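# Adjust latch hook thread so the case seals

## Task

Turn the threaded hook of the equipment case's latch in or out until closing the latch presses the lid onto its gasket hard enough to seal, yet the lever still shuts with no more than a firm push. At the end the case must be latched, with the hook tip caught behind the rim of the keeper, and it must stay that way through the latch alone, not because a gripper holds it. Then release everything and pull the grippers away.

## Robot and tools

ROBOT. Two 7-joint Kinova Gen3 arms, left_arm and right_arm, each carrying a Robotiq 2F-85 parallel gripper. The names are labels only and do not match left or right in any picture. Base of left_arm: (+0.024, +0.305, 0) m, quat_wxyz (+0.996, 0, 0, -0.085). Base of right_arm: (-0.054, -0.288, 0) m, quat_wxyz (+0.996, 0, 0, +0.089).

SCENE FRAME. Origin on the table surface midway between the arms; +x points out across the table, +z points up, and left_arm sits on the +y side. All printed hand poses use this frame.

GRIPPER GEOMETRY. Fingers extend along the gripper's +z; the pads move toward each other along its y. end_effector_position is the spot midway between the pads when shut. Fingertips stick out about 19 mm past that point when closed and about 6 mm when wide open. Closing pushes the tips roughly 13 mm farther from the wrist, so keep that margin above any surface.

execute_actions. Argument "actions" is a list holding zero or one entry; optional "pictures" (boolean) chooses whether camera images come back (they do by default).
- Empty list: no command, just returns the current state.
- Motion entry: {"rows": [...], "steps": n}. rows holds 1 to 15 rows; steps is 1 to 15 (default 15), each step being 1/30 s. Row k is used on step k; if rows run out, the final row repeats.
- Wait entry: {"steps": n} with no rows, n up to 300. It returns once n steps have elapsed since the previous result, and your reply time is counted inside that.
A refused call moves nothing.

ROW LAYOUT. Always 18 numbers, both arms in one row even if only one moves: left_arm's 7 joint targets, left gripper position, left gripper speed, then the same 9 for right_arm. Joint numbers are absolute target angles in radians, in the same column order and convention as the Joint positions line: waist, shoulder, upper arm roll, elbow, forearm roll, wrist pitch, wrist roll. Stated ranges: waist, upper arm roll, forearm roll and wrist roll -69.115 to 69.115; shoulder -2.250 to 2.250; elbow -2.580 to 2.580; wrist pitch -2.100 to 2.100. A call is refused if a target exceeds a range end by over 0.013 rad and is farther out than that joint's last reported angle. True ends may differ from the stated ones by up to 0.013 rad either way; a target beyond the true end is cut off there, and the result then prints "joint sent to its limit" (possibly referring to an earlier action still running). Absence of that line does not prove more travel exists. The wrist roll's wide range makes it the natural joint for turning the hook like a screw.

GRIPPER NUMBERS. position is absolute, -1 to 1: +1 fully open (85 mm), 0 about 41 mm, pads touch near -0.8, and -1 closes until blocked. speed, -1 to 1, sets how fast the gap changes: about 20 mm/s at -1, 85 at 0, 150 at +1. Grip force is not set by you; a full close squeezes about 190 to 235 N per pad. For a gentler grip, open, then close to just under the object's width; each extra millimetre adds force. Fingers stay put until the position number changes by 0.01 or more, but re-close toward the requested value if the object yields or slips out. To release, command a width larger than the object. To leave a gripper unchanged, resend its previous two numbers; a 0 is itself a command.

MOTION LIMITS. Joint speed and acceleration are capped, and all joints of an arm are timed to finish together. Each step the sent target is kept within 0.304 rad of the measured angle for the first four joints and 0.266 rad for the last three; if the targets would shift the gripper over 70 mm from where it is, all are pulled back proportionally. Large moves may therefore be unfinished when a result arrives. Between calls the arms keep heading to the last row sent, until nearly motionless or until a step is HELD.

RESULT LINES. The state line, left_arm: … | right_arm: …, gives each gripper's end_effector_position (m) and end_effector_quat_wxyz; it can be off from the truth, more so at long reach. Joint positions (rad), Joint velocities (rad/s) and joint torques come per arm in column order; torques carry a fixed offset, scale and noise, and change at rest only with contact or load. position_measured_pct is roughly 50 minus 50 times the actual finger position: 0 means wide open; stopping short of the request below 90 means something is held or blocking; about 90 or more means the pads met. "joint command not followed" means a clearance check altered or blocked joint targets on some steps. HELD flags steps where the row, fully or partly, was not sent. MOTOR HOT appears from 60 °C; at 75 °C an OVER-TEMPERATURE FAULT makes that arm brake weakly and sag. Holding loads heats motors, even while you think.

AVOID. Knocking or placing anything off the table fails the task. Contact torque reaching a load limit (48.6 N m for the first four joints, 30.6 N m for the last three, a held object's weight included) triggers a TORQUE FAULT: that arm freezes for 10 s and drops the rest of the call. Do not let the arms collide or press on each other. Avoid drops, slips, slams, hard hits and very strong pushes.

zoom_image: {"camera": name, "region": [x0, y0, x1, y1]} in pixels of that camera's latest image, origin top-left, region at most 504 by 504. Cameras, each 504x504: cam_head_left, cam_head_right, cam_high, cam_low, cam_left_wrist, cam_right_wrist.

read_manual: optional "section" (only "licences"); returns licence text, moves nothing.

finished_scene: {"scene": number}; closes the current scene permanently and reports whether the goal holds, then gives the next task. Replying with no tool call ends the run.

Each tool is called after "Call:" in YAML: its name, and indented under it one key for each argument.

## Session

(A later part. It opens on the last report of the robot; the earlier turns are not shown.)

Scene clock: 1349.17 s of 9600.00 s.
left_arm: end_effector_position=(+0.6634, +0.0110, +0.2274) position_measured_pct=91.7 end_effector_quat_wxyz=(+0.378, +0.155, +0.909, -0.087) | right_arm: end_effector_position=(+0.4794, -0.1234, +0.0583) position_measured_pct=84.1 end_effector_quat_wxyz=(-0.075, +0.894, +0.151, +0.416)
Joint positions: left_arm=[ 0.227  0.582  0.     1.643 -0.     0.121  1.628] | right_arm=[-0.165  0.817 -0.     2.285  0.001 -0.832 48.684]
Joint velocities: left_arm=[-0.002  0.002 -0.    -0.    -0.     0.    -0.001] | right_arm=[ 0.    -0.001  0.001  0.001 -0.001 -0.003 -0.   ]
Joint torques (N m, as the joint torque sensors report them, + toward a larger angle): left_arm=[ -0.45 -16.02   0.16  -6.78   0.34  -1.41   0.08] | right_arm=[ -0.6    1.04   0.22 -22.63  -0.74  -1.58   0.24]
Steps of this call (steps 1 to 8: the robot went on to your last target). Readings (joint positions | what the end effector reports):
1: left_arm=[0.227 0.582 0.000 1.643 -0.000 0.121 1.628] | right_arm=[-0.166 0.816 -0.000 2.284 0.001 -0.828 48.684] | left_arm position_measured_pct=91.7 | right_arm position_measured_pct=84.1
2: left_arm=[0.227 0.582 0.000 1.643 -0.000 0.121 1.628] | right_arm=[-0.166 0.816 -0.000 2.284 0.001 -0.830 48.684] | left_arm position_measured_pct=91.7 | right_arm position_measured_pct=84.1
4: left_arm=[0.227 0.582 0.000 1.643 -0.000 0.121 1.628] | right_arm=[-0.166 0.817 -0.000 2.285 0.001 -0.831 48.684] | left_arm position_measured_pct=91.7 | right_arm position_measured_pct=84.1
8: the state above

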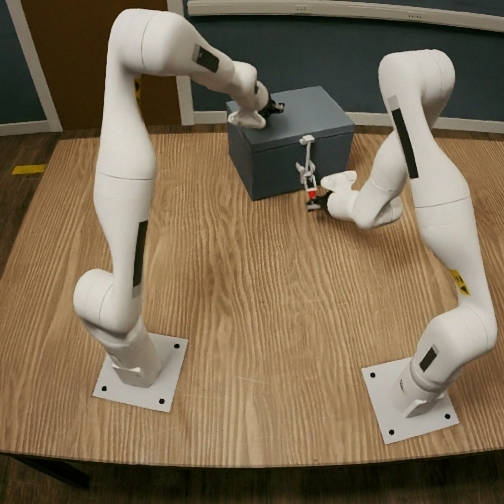

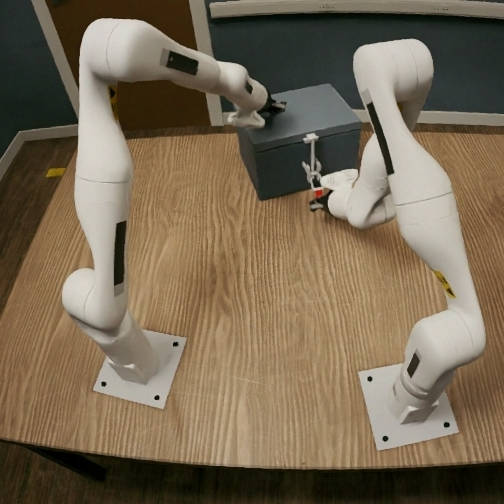

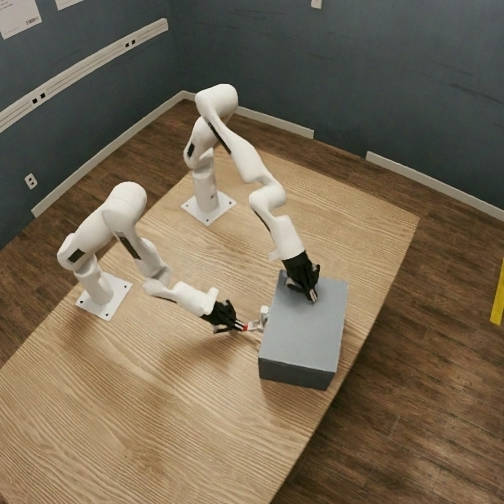

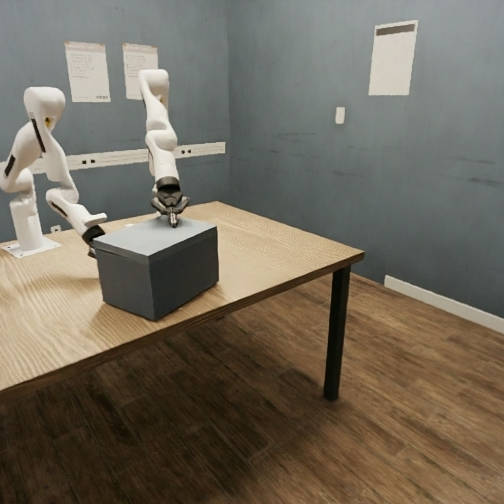

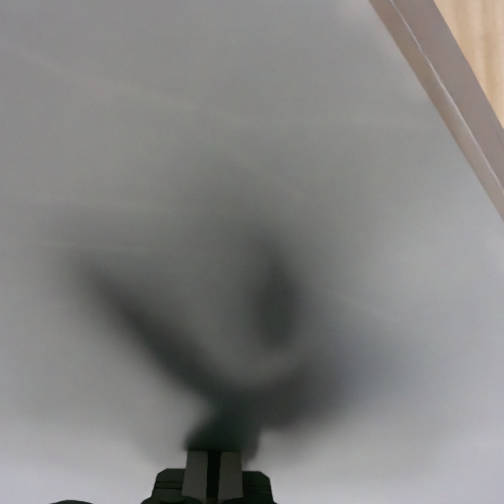

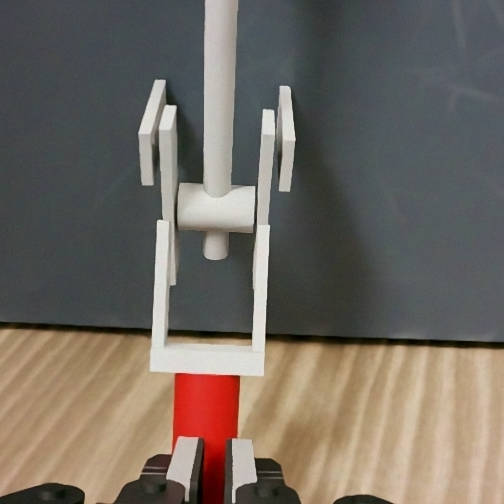

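Call:
execute_actions:
  actions:
    - {"rows": [[0.2266,0.5876,0,1.6458,0,0.1228,1.628,-1,1,-0.166,0.79,0,2.25,0,-0.75,48.684,-0.69,0],[0.2266,0.5876,0,1.6458,0,0.1228,1.628,-1,1,-0.166,0.79,0,2.25,0,-0.75,48.684,-0.69,0],[0.2266,0.5876,0,1.6458,0,0.1228,1.628,-1,1,-0.166,0.77,0,2.245,0,-0.69,48.684,-0.69,0],[0.2266,0.5876,0,1.6458,0,0.1228,1.628,-1,1,-0.166,0.77,0,2.245,0,-0.69,48.684,-0.69,0],[0.2266,0.5876,0,1.6458,0,0.1228,1.628,-1,1,-0.166,0.7556,0,2.2386,0,-0.6467,48.684,-0.69,0],[0.2266,0.5876,0,1.6458,0,0.1228,1.628,-1,1,-0.166,0.7556,0,2.2386,0,-0.6467,48.684,-0.69,0],[0.2266,0.5876,0,1.6458,0,0.1228,1.628,-1,1,-0.166,0.74,0,2.25,0,-0.6467,48.684,-0.69,0]], "steps": 15}

Scene clock: 1361.60 s of 9600.00 s.
left_arm: end_effector_position=(+0.6635, +0.0110, +0.2275) position_measured_pct=91.7 end_effector_quat_wxyz=(+0.378, +0.155, +0.909, -0.087) | right_arm: end_effector_position=(+0.4762, -0.1246, +0.0664) position_measured_pct=84.1 end_effector_quat_wxyz=(-0.068, +0.909, +0.153, +0.382)
Joint positions: left_arm=[ 0.227  0.582  0.     1.643 -0.     0.121  1.628] | right_arm=[-0.166  0.743  0.     2.25  -0.    -0.648 48.684]
Joint velocities: left_arm=[ 0.     0.    -0.001 -0.    -0.    -0.     0.   ] | right_arm=[-0.    -0.023 -0.     0.001 -0.     0.017  0.   ]
Joint torques (N m, as the joint torque sensors report them, + toward a larger angle): left_arm=[ -0.27 -16.18   0.27  -6.86   0.28  -1.41   0.06] | right_arm=[ -0.03 -17.37   0.44  -3.71  -0.26  -2.1    0.14]
Steps of this call (steps 1 to 15: the robot went on to your last target; steps 16 to 358: nothing new was sent; steps 359 to 373: all 15 steps of this action). Readings (joint positions | what the end effector reports):
359: left_arm=[0.227 0.582 0.000 1.643 -0.000 0.121 1.628] | right_arm=[-0.165 0.816 -0.000 2.285 0.001 -0.831 48.684] | left_arm position_measured_pct=91.7 | right_arm position_measured_pct=84.1
360: left_arm=[0.227 0.582 0.000 1.643 -0.000 0.121 1.628] | right_arm=[-0.165 0.811 -0.000 2.283 0.001 -0.820 48.684] | left_arm position_measured_pct=91.7 | right_arm position_measured_pct=84.1
362: left_arm=[0.227 0.582 0.000 1.643 -0.000 0.121 1.628] | right_arm=[-0.166 0.795 -0.000 2.271 0.001 -0.774 48.684] | left_arm position_measured_pct=91.7 | right_arm position_measured_pct=84.1
366: left_arm=[0.227 0.582 0.000 1.643 -0.000 0.121 1.628] | right_arm=[-0.166 0.764 -0.000 2.250 0.000 -0.685 48.684] | left_arm position_measured_pct=91.7 | right_arm position_measured_pct=84.1
373: the state above

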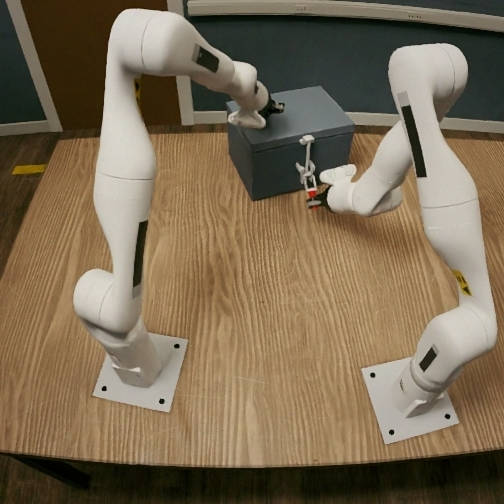

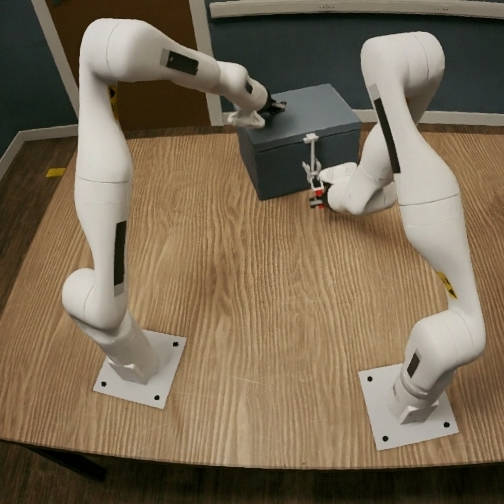

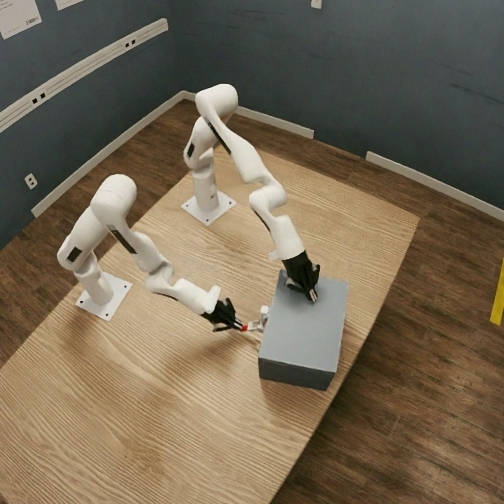

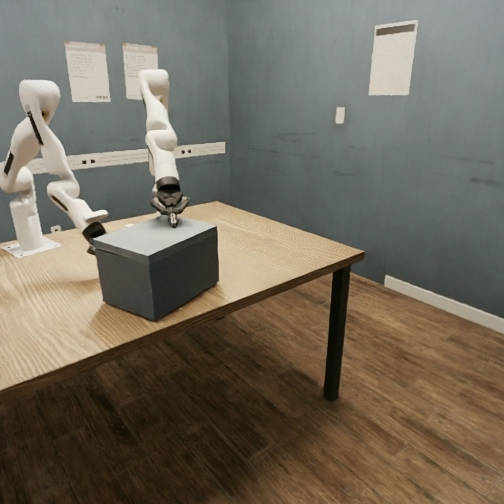

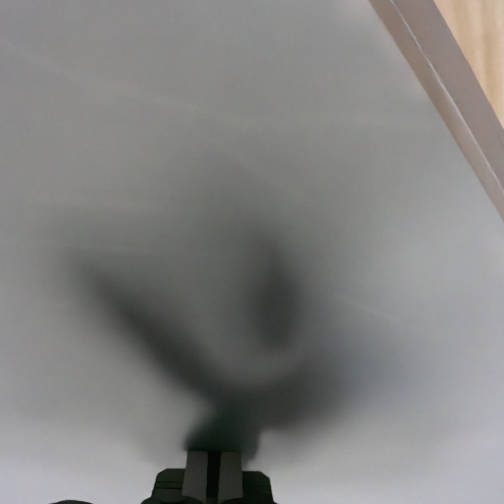

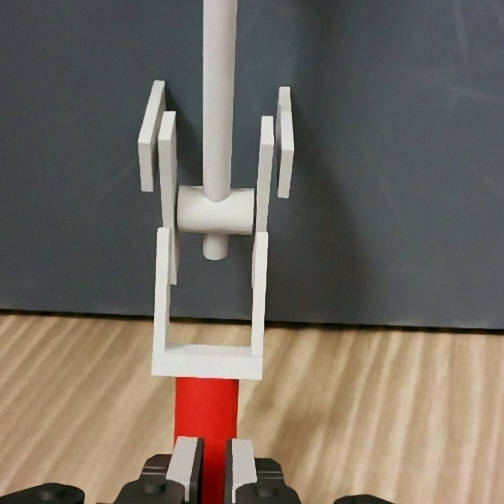

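Call:
zoom_image:
  camera: "cam_head_left"
  region: [240, 115, 360, 175]

Call:
zoom_image:
  camera: "cam_low"
  region: [85, 220, 225, 300]

Region (240, 115, 360, 175) of cam_head_left's 504x504 image, scaled by 4.200, with more detail than that image has.

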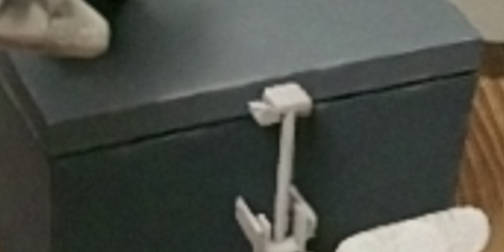

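Region (85, 220, 225, 300) of cam_low's 504x504 image, scaled by 3.600, with more detail than that image has; it fills the top 288 rows of this view, and the rest is white.

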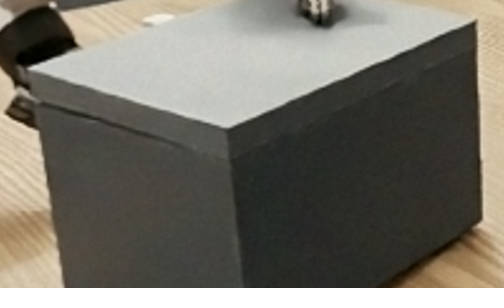

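Call:
execute_actions:
  actions:
    - {"rows": [[0.2266,0.56,0,1.616,0,0.18,1.628,-1,1,-0.166,0.74,0,2.25,0,-0.6467,48.684,-0.2,1],[0.2266,0.56,0,1.616,0,0.18,1.628,-1,1,-0.166,0.74,0,2.25,0,-0.6467,48.684,-0.2,1],[0.2266,0.56,0,1.616,0,0.18,1.628,-1,1,-0.166,0.74,0,2.25,0,-0.6467,48.684,-0.2,1],[0.2266,0.52,0,1.572,0,0.2642,1.628,-1,1,-0.166,0.74,0,2.25,0,-0.6467,48.684,-0.2,1],[0.2266,0.52,0,1.572,0,0.2642,1.628,-1,1,-0.166,0.74,0,2.25,0,-0.6467,48.684,-0.2,1],[0.2266,0.52,0,1.572,0,0.2642,1.628,-1,1,-0.166,0.74,0,2.25,0,-0.6467,48.684,-0.2,1],[0.2266,0.5,0,1.565,0,0.30,1.628,-1,1,-0.166,0.806,0,2.265,0,-0.79,48.684,-0.2,1],[0.2266,0.5,0,1.565,0,0.30,1.628,-1,1,-0.166,0.806,0,2.265,0,-0.79,48.684,-0.2,1],[0.2266,0.5,0,1.565,0,0.30,1.628,-1,1,-0.166,0.806,0,2.265,0,-0.79,48.684,-0.2,1],[0.1,0.49,0,1.565,0.13,0.30,1.628,-1,1,-0.166,0.873,0,2.2805,0,-0.9345,48.684,-0.2,1]], "steps": 15}
  pictures: false

Call:
execute_actions:
  actions:
    - {"rows": [[-0.02,0.47,0,1.56,0.27,0.35,1.628,-1,1,-0.166,0.94,0,2.296,0,-1.078,48.684,-0.2,1],[-0.02,0.47,0,1.56,0.27,0.35,1.628,-1,1,-0.166,0.94,0,2.296,0,-1.078,48.684,-0.2,1],[-0.02,0.47,0,1.56,0.27,0.35,1.628,-1,1,-0.166,0.94,0,2.296,0,-1.078,48.684,-0.2,1],[-0.02,0.47,0,1.56,0.27,0.35,1.628,-1,1,-0.166,0.94,0,2.296,0,-1.078,48.684,-0.2,1],[-0.02,0.47,0,1.56,0.27,0.35,1.628,-1,1,-0.166,0.94,0,2.296,0,-1.078,48.684,-0.2,1],[-0.02,0.47,0,1.56,0.27,0.35,1.628,-1,1,-0.166,0.94,0,2.296,0,-1.078,48.684,-0.2,1],[-0.02,0.47,0,1.56,0.27,0.35,1.628,-1,1,-0.166,0.94,0,2.296,0,-1.078,48.684,-0.2,1],[-0.15,0.46,0,1.58,0.5,0.42,1.628,-1,1,-0.166,1.0059,0,2.3109,0,-1.2224,48.684,-0.2,1]], "steps": 15}
  pictures: false

Call:
execute_actions:
  actions:
    - {"rows": [[-0.25,0.45,0,1.6,0.7,0.5,1.628,-1,1,-0.166,1.0059,0,2.3109,0,-1.2224,48.684,-0.2,1],[-0.25,0.45,0,1.6,0.7,0.5,1.628,-1,1,-0.166,1.0059,0,2.3109,0,-1.2224,48.684,-0.2,1],[-0.25,0.45,0,1.6,0.7,0.5,1.628,-1,1,-0.166,1.0059,0,2.3109,0,-1.2224,48.684,-0.2,1],[-0.25,0.45,0,1.6,0.7,0.5,1.628,-1,1,-0.166,1.0059,0,2.3109,0,-1.2224,48.684,-0.2,1],[-0.25,0.45,0,1.6,0.7,0.5,1.628,-1,1,-0.166,1.0059,0,2.3109,0,-1.2224,48.684,-0.2,1],[-0.25,0.45,0,1.6,0.7,0.5,1.628,-1,1,-0.166,1.0059,0,2.3109,0,-1.2224,48.684,-0.2,1],[-0.336,0.45,0,1.72,0.95,0.62,1.628,-1,1,-0.166,1.0059,0,2.3109,0,-1.2224,48.684,-0.2,1]], "steps": 15}
  pictures: false

Call:
execute_actions:
  actions:
    - {"rows": [[-0.336,0.45,0,1.85,1.2,0.75,1.628,-1,1,-0.166,1.0059,0,2.3109,0,-1.2224,48.684,-0.2,1],[-0.336,0.45,0,1.85,1.2,0.75,1.628,-1,1,-0.166,1.0059,0,2.3109,0,-1.2224,48.684,-0.2,1],[-0.336,0.45,0,1.85,1.2,0.75,1.628,-1,1,-0.166,1.0059,0,2.3109,0,-1.2224,48.684,-0.2,1],[-0.336,0.45,0,1.85,1.2,0.75,1.628,-1,1,-0.166,1.0059,0,2.3109,0,-1.2224,48.684,-0.2,1],[-0.336,0.45,0,1.85,1.2,0.75,1.628,-1,1,-0.166,1.0059,0,2.3109,0,-1.2224,48.684,-0.2,1],[-0.336,0.45,0,1.85,1.2,0.75,1.628,-1,1,-0.166,1.0059,0,2.3109,0,-1.2224,48.684,-0.2,1],[-0.336,0.45,0,1.85,1.2,0.75,1.628,-1,1,-0.166,1.0059,0,2.3109,0,-1.2224,48.684,-0.2,1],[-0.336,0.52,0,1.98,1.35,0.88,1.628,-1,1,-0.166,1.0059,0,2.3109,0,-1.2224,48.684,-0.2,1]], "steps": 15}
  pictures: false

Call:
execute_actions:
  actions:
    - {"rows": [[-0.336,0.6,0,2.1,1.5,1.0,1.628,0.2,0,-0.166,1.0059,0,2.3109,0,-1.2224,48.684,-0.2,1],[-0.336,0.6,0,2.1,1.5,1.0,1.628,0.2,0,-0.166,1.0059,0,2.3109,0,-1.2224,48.684,-0.2,1],[-0.336,0.6,0,2.1,1.5,1.0,1.628,0.2,0,-0.166,1.0059,0,2.3109,0,-1.2224,48.684,-0.2,1],[-0.336,0.6,0,2.1,1.5,1.0,1.628,0.2,0,-0.166,1.0059,0,2.3109,0,-1.2224,48.684,-0.2,1],[-0.336,0.6,0,2.1,1.5,1.0,1.628,0.2,0,-0.166,1.0059,0,2.3109,0,-1.2224,48.684,-0.2,1],[-0.336,0.6,0,2.1,1.5,1.0,1.628,0.2,0,-0.166,1.0059,0,2.3109,0,-1.2224,48.684,-0.2,1],[-0.336,0.6,0,2.1,1.5,1.0,1.628,0.2,0,-0.166,1.0059,0,2.3109,0,-1.2224,48.684,-0.2,1],[-0.336,0.6,0,2.1,1.5,1.0,1.628,0.2,0,-0.166,1.0059,0,2.3109,0,-1.2224,48.684,-0.2,1],[-0.336,0.73,0,2.17,1.6,1.06,1.628,0.2,0,-0.166,1.0059,0,2.3109,0,-1.2224,48.684,-0.2,1]], "steps": 15}

Scene clock: 1422.10 s of 9600.00 s.
left_arm: end_effector_position=(+0.6763, +0.0556, +0.2851) position_measured_pct=91.7 end_effector_quat_wxyz=(+0.370, +0.093, +0.919, -0.095) | right_arm: end_effector_position=(+0.4869, -0.1207, +0.0551) position_measured_pct=59.9 end_effector_quat_wxyz=(-0.077, +0.888, +0.149, +0.429)
Joint positions: left_arm=[0.15  0.498 0.002 1.567 0.074 0.293 1.628] | right_arm=[-0.166  0.849 -0.     2.275  0.    -0.884 48.684]
Joint velocities: left_arm=[-0.529 -0.073 -0.089 -0.025  0.61   0.059 -0.   ] | right_arm=[ 0.002  0.282 -0.001  0.074 -0.    -0.723 -0.   ]
Joint torques (N m, as the joint torque sensors report them, + toward a larger angle): left_arm=[  3.03 -20.5    2.18  -9.37   0.45  -2.42   0.22] | right_arm=[ -0.28 -19.22   0.43  -2.98  -0.19  -2.34   0.23]
Steps of this call (steps 1 to 15: the robot went on to your last target; steps 16 to 1800: nothing new was sent; steps 1801 to 1815: all 15 steps of this action). Readings (joint positions | what the end effector reports):
1801: left_arm=[0.227 0.581 0.000 1.642 -0.000 0.123 1.628] | right_arm=[-0.166 0.740 0.000 2.250 0.000 -0.647 48.684] | left_arm position_measured_pct=91.7 | right_arm position_measured_pct=84.1
1802: left_arm=[0.227 0.577 -0.000 1.638 -0.000 0.134 1.628] | right_arm=[-0.166 0.740 0.000 2.250 0.000 -0.647 48.684] | left_arm position_measured_pct=91.7 | right_arm position_measured_pct=83.3
1804: left_arm=[0.227 0.565 -0.000 1.625 -0.000 0.161 1.628] | right_arm=[-0.166 0.740 -0.000 2.250 0.000 -0.647 48.684] | left_arm position_measured_pct=91.7 | right_arm position_measured_pct=76.2
1808: left_arm=[0.227 0.529 -0.000 1.586 0.000 0.242 1.628] | right_arm=[-0.166 0.748 0.000 2.251 0.000 -0.659 48.684] | left_arm position_measured_pct=91.7 | right_arm position_measured_pct=61.9
1815: the state above

Scene clock: 1422.60 s of 9600.00 s.
left_arm: end_effector_position=(+0.6936, +0.1985, +0.2920) position_measured_pct=91.7 end_effector_quat_wxyz=(+0.322, -0.177, +0.914, -0.174) | right_arm: end_effector_position=(+0.4921, -0.1189, +0.0467) position_measured_pct=59.9 end_effector_quat_wxyz=(-0.088, +0.854, +0.144, +0.491)
Joint positions: left_arm=[-0.128  0.462 -0.002  1.577  0.467  0.41   1.628] | right_arm=[-0.166  0.998 -0.     2.31   0.    -1.211 48.684]
Joint velocities: left_arm=[-0.285 -0.02  -0.008  0.054  0.581  0.174 -0.   ] | right_arm=[-0.001  0.063  0.001  0.016  0.    -0.181  0.   ]
Joint torques (N m, as the joint torque sensors report them, + toward a larger angle): left_arm=[  2.64 -19.64   2.35  -9.66   1.3   -1.62   0.19] | right_arm=[ -0.21 -19.54   0.21  -1.3   -0.12  -2.4    0.26]
Steps of this call (steps 1 to 15: all 15 steps of this action). Readings (joint positions | what the end effector reports):
1: left_arm=[0.132 0.495 -0.001 1.566 0.094 0.296 1.628] | right_arm=[-0.166 0.859 -0.000 2.277 0.000 -0.907 48.684] | left_arm position_measured_pct=91.7 | right_arm position_measured_pct=59.9
2: left_arm=[0.112 0.492 -0.000 1.566 0.116 0.299 1.628] | right_arm=[-0.166 0.873 0.000 2.280 0.000 -0.936 48.684] | left_arm position_measured_pct=91.7 | right_arm position_measured_pct=59.9
4: left_arm=[0.070 0.485 0.000 1.564 0.164 0.311 1.628] | right_arm=[-0.166 0.902 -0.000 2.287 -0.000 -0.997 48.684] | left_arm position_measured_pct=91.7 | right_arm position_measured_pct=59.9
8: left_arm=[0.002 0.474 -0.002 1.561 0.247 0.342 1.628] | right_arm=[-0.166 0.933 -0.000 2.295 0.000 -1.069 48.684] | left_arm position_measured_pct=91.7 | right_arm position_measured_pct=59.9
15: the state above

Scene clock: 1423.10 s of 9600.00 s.
left_arm: end_effector_position=(+0.6399, +0.2329, +0.2577) position_measured_pct=91.7 end_effector_quat_wxyz=(+0.180, -0.406, +0.840, -0.311) | right_arm: end_effector_position=(+0.4915, -0.1191, +0.0449) position_measured_pct=59.9 end_effector_quat_wxyz=(-0.088, +0.854, +0.144, +0.492)
Joint positions: left_arm=[-0.326  0.451 -0.001  1.711  0.93   0.611  1.628] | right_arm=[-0.166  1.006 -0.     2.311 -0.    -1.222 48.684]
Joint velocities: left_arm=[-0.111  0.004  0.005  0.191  0.421  0.185 -0.   ] | right_arm=[-0.     0.002  0.     0.     0.001  0.     0.   ]
Joint torques (N m, as the joint torque sensors report them, + toward a larger angle): left_arm=[  0.36 -18.35   1.08 -10.31   1.66  -0.27   0.14] | right_arm=[  0.09 -18.34   0.29  -1.41  -0.26  -2.27   0.3 ]
Steps of this call (steps 1 to 15: all 15 steps of this action). Readings (joint positions | what the end effector reports):
1: left_arm=[-0.138 0.461 -0.002 1.579 0.485 0.415 1.628] | right_arm=[-0.166 1.000 -0.000 2.310 0.000 -1.216 48.684] | left_arm position_measured_pct=91.7 | right_arm position_measured_pct=59.9
2: left_arm=[-0.153 0.460 0.001 1.581 0.509 0.424 1.628] | right_arm=[-0.166 1.001 -0.000 2.310 -0.000 -1.218 48.684] | left_arm position_measured_pct=91.7 | right_arm position_measured_pct=59.9
4: left_arm=[-0.191 0.456 0.001 1.588 0.579 0.451 1.628] | right_arm=[-0.166 1.003 -0.000 2.311 -0.000 -1.221 48.684] | left_arm position_measured_pct=91.7 | right_arm position_measured_pct=59.9
8: left_arm=[-0.248 0.451 0.000 1.603 0.698 0.501 1.628] | right_arm=[-0.166 1.005 -0.000 2.311 -0.000 -1.222 48.684] | left_arm position_measured_pct=91.7 | right_arm position_measured_pct=59.9
15: the state above

Scene clock: 1423.60 s of 9600.00 s.
left_arm: end_effector_position=(+0.5431, +0.1356, +0.2121) position_measured_pct=91.7 end_effector_quat_wxyz=(-0.049, -0.527, +0.732, -0.429) | right_arm: end_effector_position=(+0.4915, -0.1191, +0.0449) position_measured_pct=59.9 end_effector_quat_wxyz=(-0.088, +0.854, +0.144, +0.492)
Joint positions: left_arm=[-0.335  0.508  0.     1.958  1.322  0.858  1.628] | right_arm=[-0.166  1.006  0.     2.311 -0.    -1.222 48.684]
Joint velocities: left_arm=[ 0.001  0.157  0.004  0.341  0.418  0.344 -0.   ] | right_arm=[-0.    -0.001 -0.    -0.     0.     0.    -0.   ]
Joint torques (N m, as the joint torque sensors report them, + toward a larger angle): left_arm=[ -1.22 -18.95   1.44  -8.47   2.07   0.77   0.04] | right_arm=[ -0.1  -18.2    0.23  -1.43  -0.28  -2.53   0.22]
Steps of this call (steps 1 to 15: all 15 steps of this action). Readings (joint positions | what the end effector reports):
1: left_arm=[-0.328 0.451 -0.001 1.717 0.942 0.617 1.628] | right_arm=[-0.166 1.006 -0.000 2.311 -0.000 -1.222 48.684] | left_arm position_measured_pct=91.7 | right_arm position_measured_pct=59.9
2: left_arm=[-0.330 0.450 -0.001 1.726 0.961 0.625 1.628] | right_arm=[-0.166 1.006 -0.000 2.311 -0.000 -1.222 48.684] | left_arm position_measured_pct=91.7 | right_arm position_measured_pct=59.9
4: left_arm=[-0.333 0.450 -0.001 1.760 1.026 0.658 1.628] | right_arm=[-0.166 1.006 0.000 2.311 -0.000 -1.222 48.684] | left_arm position_measured_pct=91.7 | right_arm position_measured_pct=59.9
8: left_arm=[-0.335 0.451 0.001 1.832 1.164 0.733 1.628] | right_arm=[-0.166 1.006 0.000 2.311 0.000 -1.222 48.684] | left_arm position_measured_pct=91.7 | right_arm position_measured_pct=59.9
15: the state above

Scene clock: 1424.10 s of 9600.00 s.
left_arm: end_effector_position=(+0.4738, +0.0828, +0.1563) position_measured_pct=54.8 end_effector_quat_wxyz=(+0.236, +0.627, -0.589, +0.452) | right_arm: end_effector_position=(+0.4915, -0.1191, +0.0449) position_measured_pct=59.9 end_effector_quat_wxyz=(-0.088, +0.854, +0.144, +0.492)
Joint positions: left_arm=[-0.336  0.7   -0.     2.154  1.577  1.046  1.628] | right_arm=[-0.166  1.006  0.     2.311 -0.    -1.222 48.684]
Joint velocities: left_arm=[ 0.001  0.381 -0.     0.225  0.318  0.189 -0.   ] | right_arm=[-0.002 -0.     0.     0.    -0.     0.     0.   ]
Joint torques (N m, as the joint torque sensors report them, + toward a larger angle): left_arm=[ -0.71 -18.49   2.87  -4.16   1.42   2.79  -0.07] | right_arm=[ -0.29 -18.57   0.01  -1.45  -0.12  -2.31   0.18]
Steps of this call (steps 1 to 15: all 15 steps of this action). Readings (joint positions | what the end effector reports):
1: left_arm=[-0.335 0.514 0.000 1.969 1.336 0.869 1.628] | right_arm=[-0.166 1.006 0.000 2.311 -0.000 -1.222 48.684] | left_arm position_measured_pct=91.7 | right_arm position_measured_pct=59.9
2: left_arm=[-0.336 0.523 0.000 1.982 1.353 0.882 1.628] | right_arm=[-0.166 1.006 0.000 2.311 -0.000 -1.222 48.684] | left_arm position_measured_pct=91.7 | right_arm position_measured_pct=59.9
4: left_arm=[-0.336 0.551 -0.000 2.023 1.404 0.923 1.628] | right_arm=[-0.166 1.006 0.000 2.311 -0.000 -1.222 48.684] | left_arm position_measured_pct=86.9 | right_arm position_measured_pct=59.9
8: left_arm=[-0.336 0.589 0.000 2.086 1.483 0.986 1.628] | right_arm=[-0.166 1.006 0.000 2.311 -0.000 -1.222 48.684] | left_arm position_measured_pct=75.4 | right_arm position_measured_pct=59.9
15: the state above

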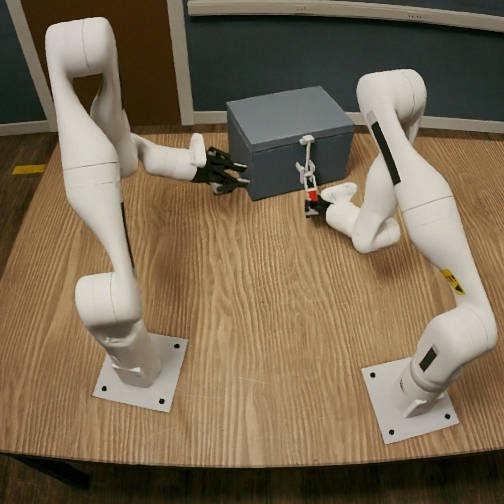

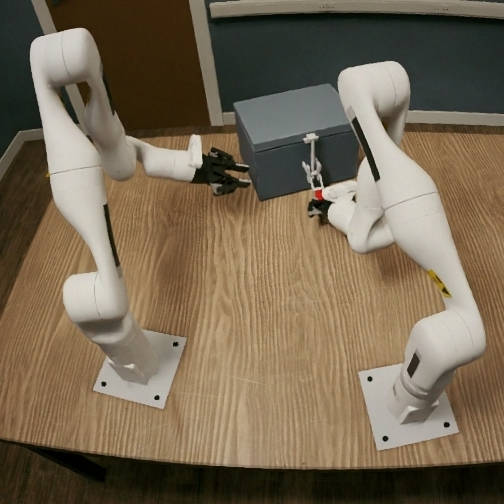

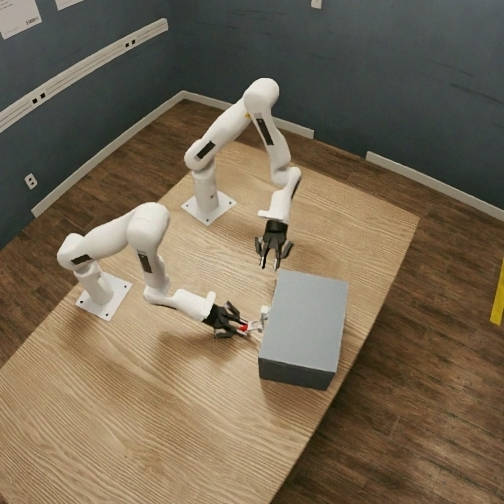

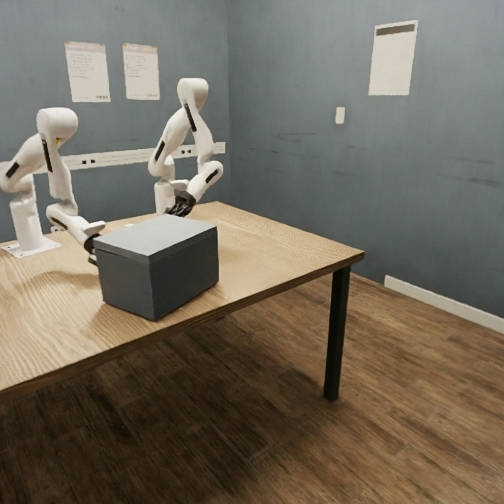

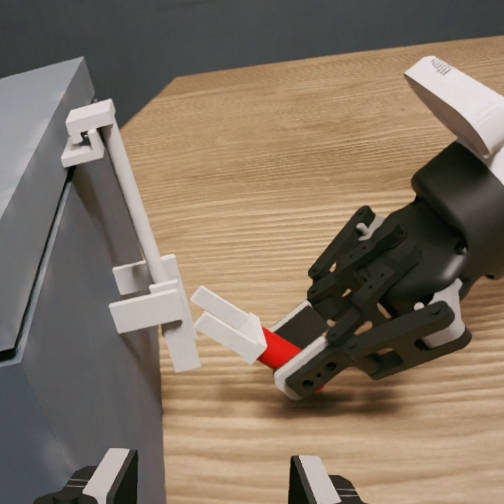

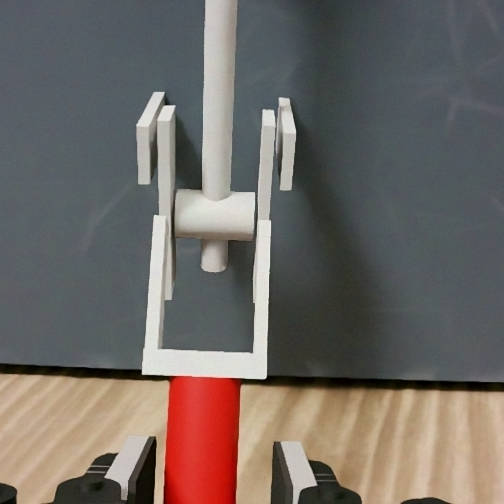

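Call:
execute_actions:
  actions:
    - {"rows": [[-0.336,0.79,0,2.2,1.655,1.092,1.628,0.2,0,-0.166,1.0059,0,2.3109,0,-1.2224,48.684,-0.2,1]], "steps": 15}

Call:
zoom_image:
  camera: "cam_left_wrist"
  region: [0, 0, 200, 200]

Scene clock: 1430.47 s of 9600.00 s.
left_arm: end_effector_position=(+0.4600, +0.0745, +0.1323) position_measured_pct=40.1 end_effector_quat_wxyz=(+0.282, +0.662, -0.533, +0.445) | right_arm: end_effector_position=(+0.4915, -0.1191, +0.0449) position_measured_pct=59.9 end_effector_quat_wxyz=(-0.088, +0.854, +0.144, +0.492)
Joint positions: left_arm=[-0.336  0.789 -0.     2.2    1.655  1.092  1.628] | right_arm=[-0.166  1.006  0.     2.311 -0.    -1.222 48.684]
Joint velocities: left_arm=[-0.     0.006  0.001  0.001  0.002  0.001  0.001] | right_arm=[ 0.001  0.    -0.     0.    -0.     0.    -0.   ]
Joint torques (N m, as the joint torque sensors report them, + toward a larger angle): left_arm=[  0.11 -16.41   2.25  -1.82   0.51   2.43  -0.02] | right_arm=[ -0.07 -18.4    0.12  -1.53  -0.17  -2.53   0.28]
Steps of this call (steps 1 to 30: the robot went on to your last target; steps 31 to 176: nothing new was sent; steps 177 to 191: all 15 steps of this action). Readings (joint positions | what the end effector reports):
177: left_arm=[-0.336 0.731 0.000 2.170 1.601 1.061 1.628] | right_arm=[-0.166 1.006 0.000 2.311 -0.000 -1.222 48.684] | left_arm position_measured_pct=40.1 | right_arm position_measured_pct=59.9
178: left_arm=[-0.336 0.738 0.000 2.173 1.606 1.064 1.628] | right_arm=[-0.166 1.006 0.000 2.311 -0.000 -1.222 48.684] | left_arm position_measured_pct=40.1 | right_arm position_measured_pct=59.9
180: left_arm=[-0.336 0.763 -0.000 2.185 1.627 1.076 1.628] | right_arm=[-0.166 1.006 0.000 2.311 -0.000 -1.222 48.684] | left_arm position_measured_pct=40.1 | right_arm position_measured_pct=59.9
184: left_arm=[-0.336 0.784 -0.000 2.198 1.652 1.090 1.628] | right_arm=[-0.166 1.006 0.000 2.311 -0.000 -1.222 48.684] | left_arm position_measured_pct=40.1 | right_arm position_measured_pct=59.9
191: the state above

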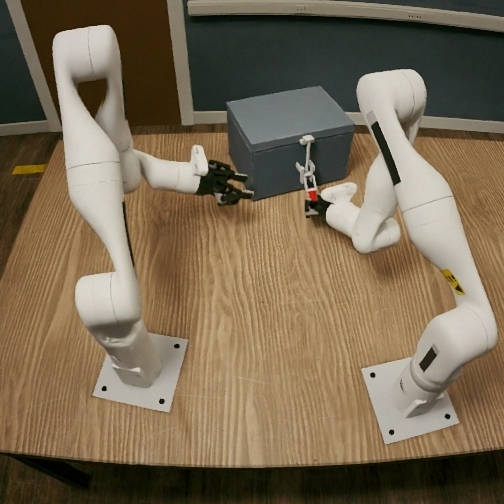

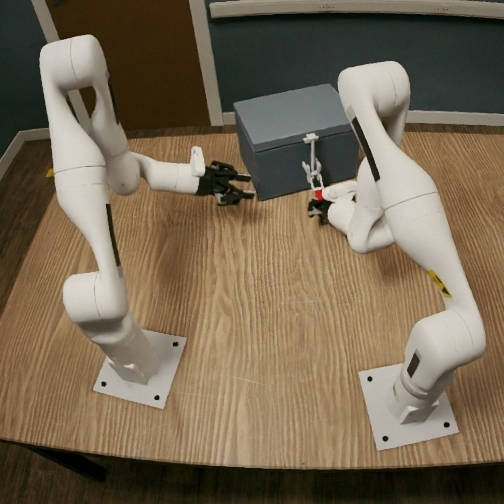

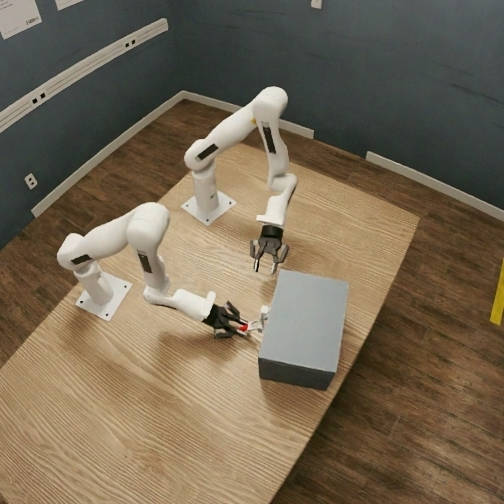

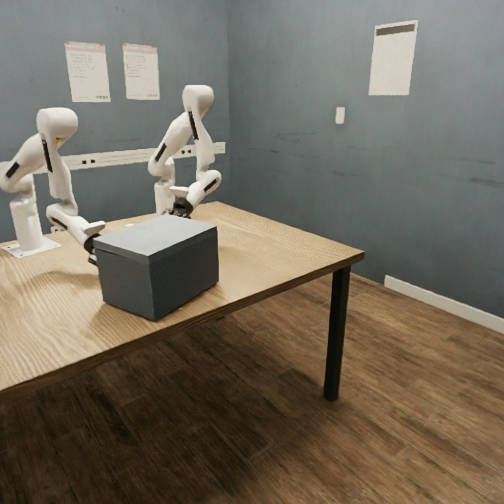

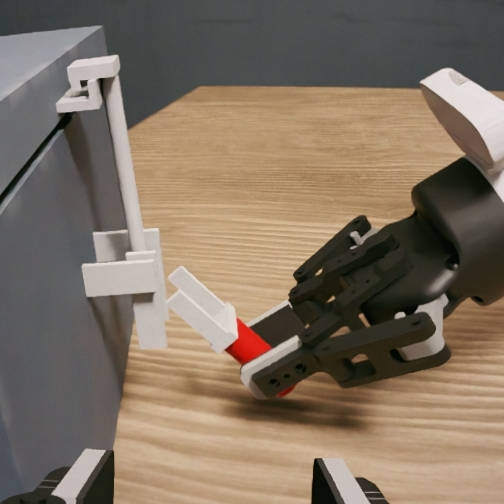

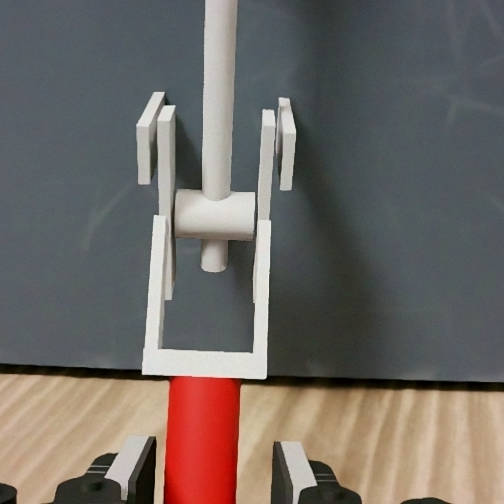

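Region (0, 0, 200, 200) of cam_left_wrist's 504x504 image, scaled by 2.520.

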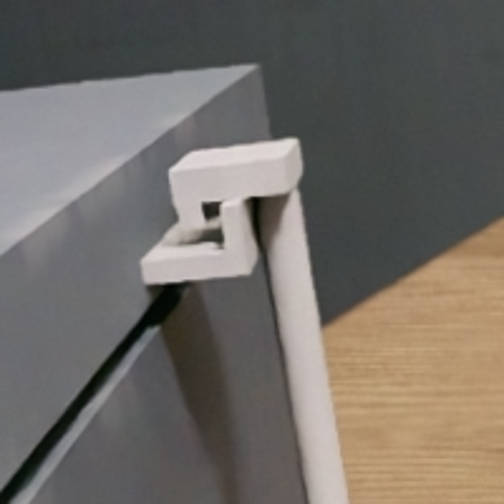

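Call:
execute_actions:
  actions:
    - {"rows": [[-0.336,0.853,0,2.236,1.712,1.126,1.628,0.2,0,-0.166,1.0059,0,2.3109,0,-1.2224,48.684,-0.6,0]], "steps": 15}
  pictures: false

Call:
execute_actions:
  actions:
    - {"steps": 5}

Call:
zoom_image:
  camera: "cam_left_wrist"
  region: [0, 40, 120, 140]

Scene clock: 1440.50 s of 9600.00 s.
left_arm: end_effector_position=(+0.4497, +0.0699, +0.1163) position_measured_pct=40.1 end_effector_quat_wxyz=(+0.311, +0.687, -0.490, +0.438) | right_arm: end_effector_position=(+0.4902, -0.1166, +0.0450) position_measured_pct=75.4 end_effector_quat_wxyz=(-0.090, +0.854, +0.145, +0.492)
Joint positions: left_arm=[-0.336  0.852 -0.     2.236  1.712  1.126  1.628] | right_arm=[-0.168  1.005 -0.002  2.312  0.002 -1.223 48.684]
Joint velocities: left_arm=[ 0.     0.008 -0.     0.002  0.001  0.002  0.   ] | right_arm=[-0.001  0.001 -0.    -0.     0.     0.    -0.   ]
Joint torques (N m, as the joint torque sensors report them, + toward a larger angle): left_arm=[ -0.02 -16.2    2.41  -0.83   0.4    2.24   0.13] | right_arm=[  1.73 -17.41   2.08  -2.49  -1.15  -2.2    0.24]
Steps of this call (steps 1 to 15: the robot went on to your last target; steps 16 to 286: nothing new was sent; steps 287 to 301: all 15 steps of this action). Readings (joint positions | what the end effector reports):
287: left_arm=[-0.336 0.791 0.000 2.200 1.656 1.093 1.628] | right_arm=[-0.166 1.006 0.000 2.311 -0.000 -1.222 48.684] | left_arm position_measured_pct=40.1 | right_arm position_measured_pct=59.9
288: left_arm=[-0.336 0.798 0.000 2.203 1.660 1.096 1.628] | right_arm=[-0.166 1.006 0.000 2.311 -0.000 -1.222 48.684] | left_arm position_measured_pct=40.1 | right_arm position_measured_pct=60.7
290: left_arm=[-0.336 0.824 0.000 2.217 1.682 1.108 1.628] | right_arm=[-0.166 1.006 -0.000 2.311 0.000 -1.222 48.684] | left_arm position_measured_pct=40.1 | right_arm position_measured_pct=64.7
294: left_arm=[-0.336 0.847 -0.000 2.234 1.708 1.124 1.628] | right_arm=[-0.168 1.005 -0.002 2.312 0.002 -1.223 48.684] | left_arm position_measured_pct=40.1 | right_arm position_measured_pct=74.6
301: the state above

Scene clock: 1440.67 s of 9600.00 s.
left_arm: end_effector_position=(+0.4496, +0.0699, +0.1160) position_measured_pct=40.1 end_effector_quat_wxyz=(+0.312, +0.687, -0.490, +0.437) | right_arm: end_effector_position=(+0.4902, -0.1166, +0.0450) position_measured_pct=75.4 end_effector_quat_wxyz=(-0.090, +0.854, +0.145, +0.492)
Joint positions: left_arm=[-0.336  0.853 -0.     2.236  1.712  1.126  1.628] | right_arm=[-0.168  1.005 -0.002  2.312  0.002 -1.223 48.684]
Joint velocities: left_arm=[ 0.     0.004 -0.001 -0.     0.     0.001  0.   ] | right_arm=[ 0.002 -0.002 -0.    -0.    -0.    -0.    -0.   ]
Joint torques (N m, as the joint torque sensors report them, + toward a larger angle): left_arm=[ -0.73 -16.3    2.3   -0.9    0.33   2.11   0.13] | right_arm=[  1.3  -17.76   1.92  -2.47  -1.15  -2.36   0.14]
Steps of this call (steps 1 to 5: the robot went on to your last target). Readings (joint positions | what the end effector reports):
1: left_arm=[-0.336 0.852 -0.000 2.236 1.712 1.126 1.628] | right_arm=[-0.168 1.005 -0.002 2.312 0.002 -1.223 48.684] | left_arm position_measured_pct=40.1 | right_arm position_measured_pct=75.4
2: left_arm=[-0.336 0.853 -0.000 2.236 1.712 1.126 1.628] | right_arm=[-0.168 1.005 -0.002 2.312 0.002 -1.223 48.684] | left_arm position_measured_pct=40.1 | right_arm position_measured_pct=75.4
4: left_arm=[-0.336 0.853 -0.000 2.236 1.712 1.126 1.628] | right_arm=[-0.168 1.005 -0.002 2.312 0.002 -1.223 48.684] | left_arm position_measured_pct=40.1 | right_arm position_measured_pct=75.4
5: the state above

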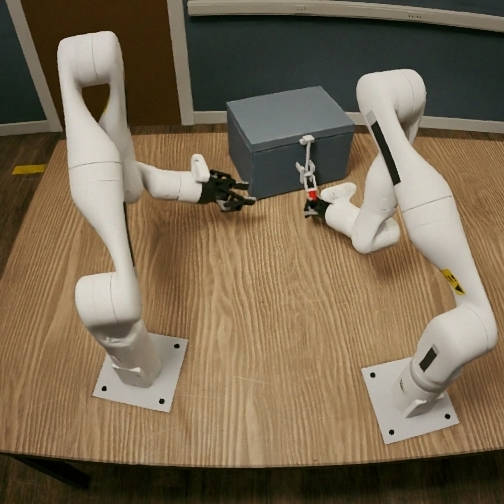

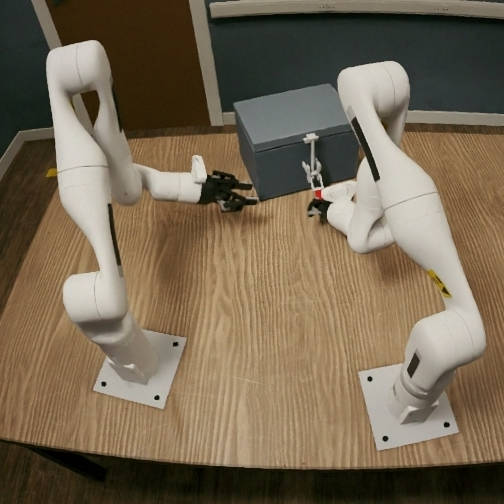

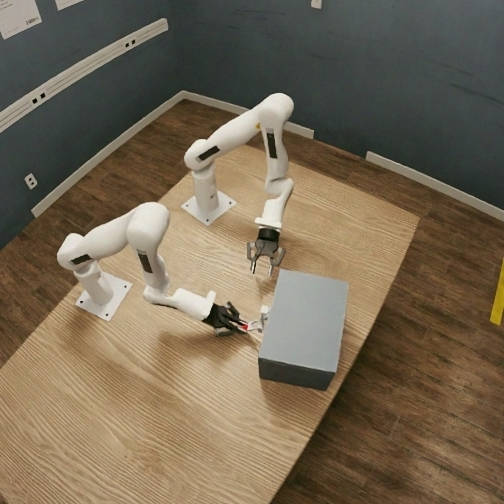

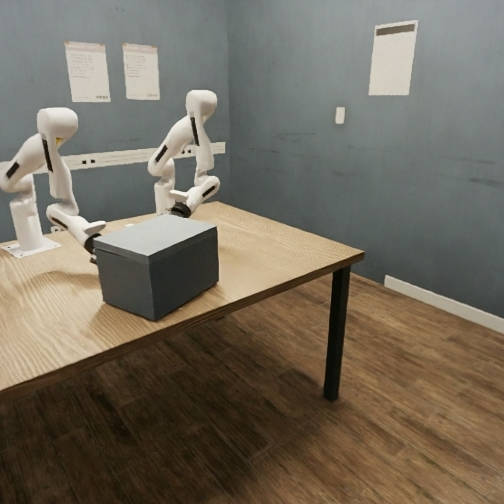

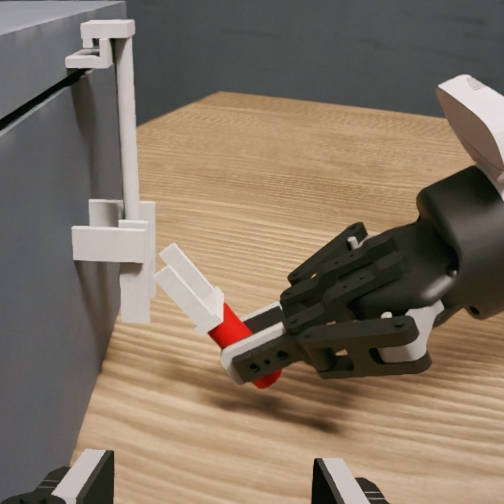

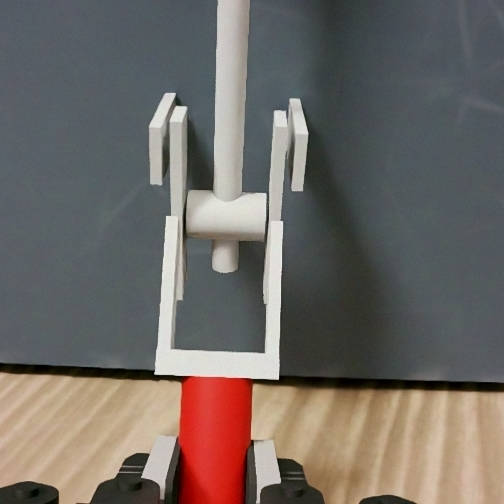

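Region (0, 40, 120, 140) of cam_left_wrist's 504x504 image, scaled by 4.200.

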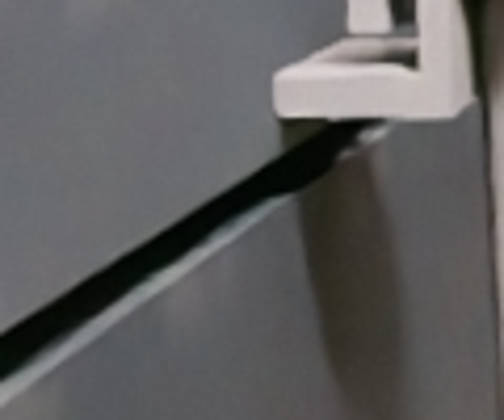

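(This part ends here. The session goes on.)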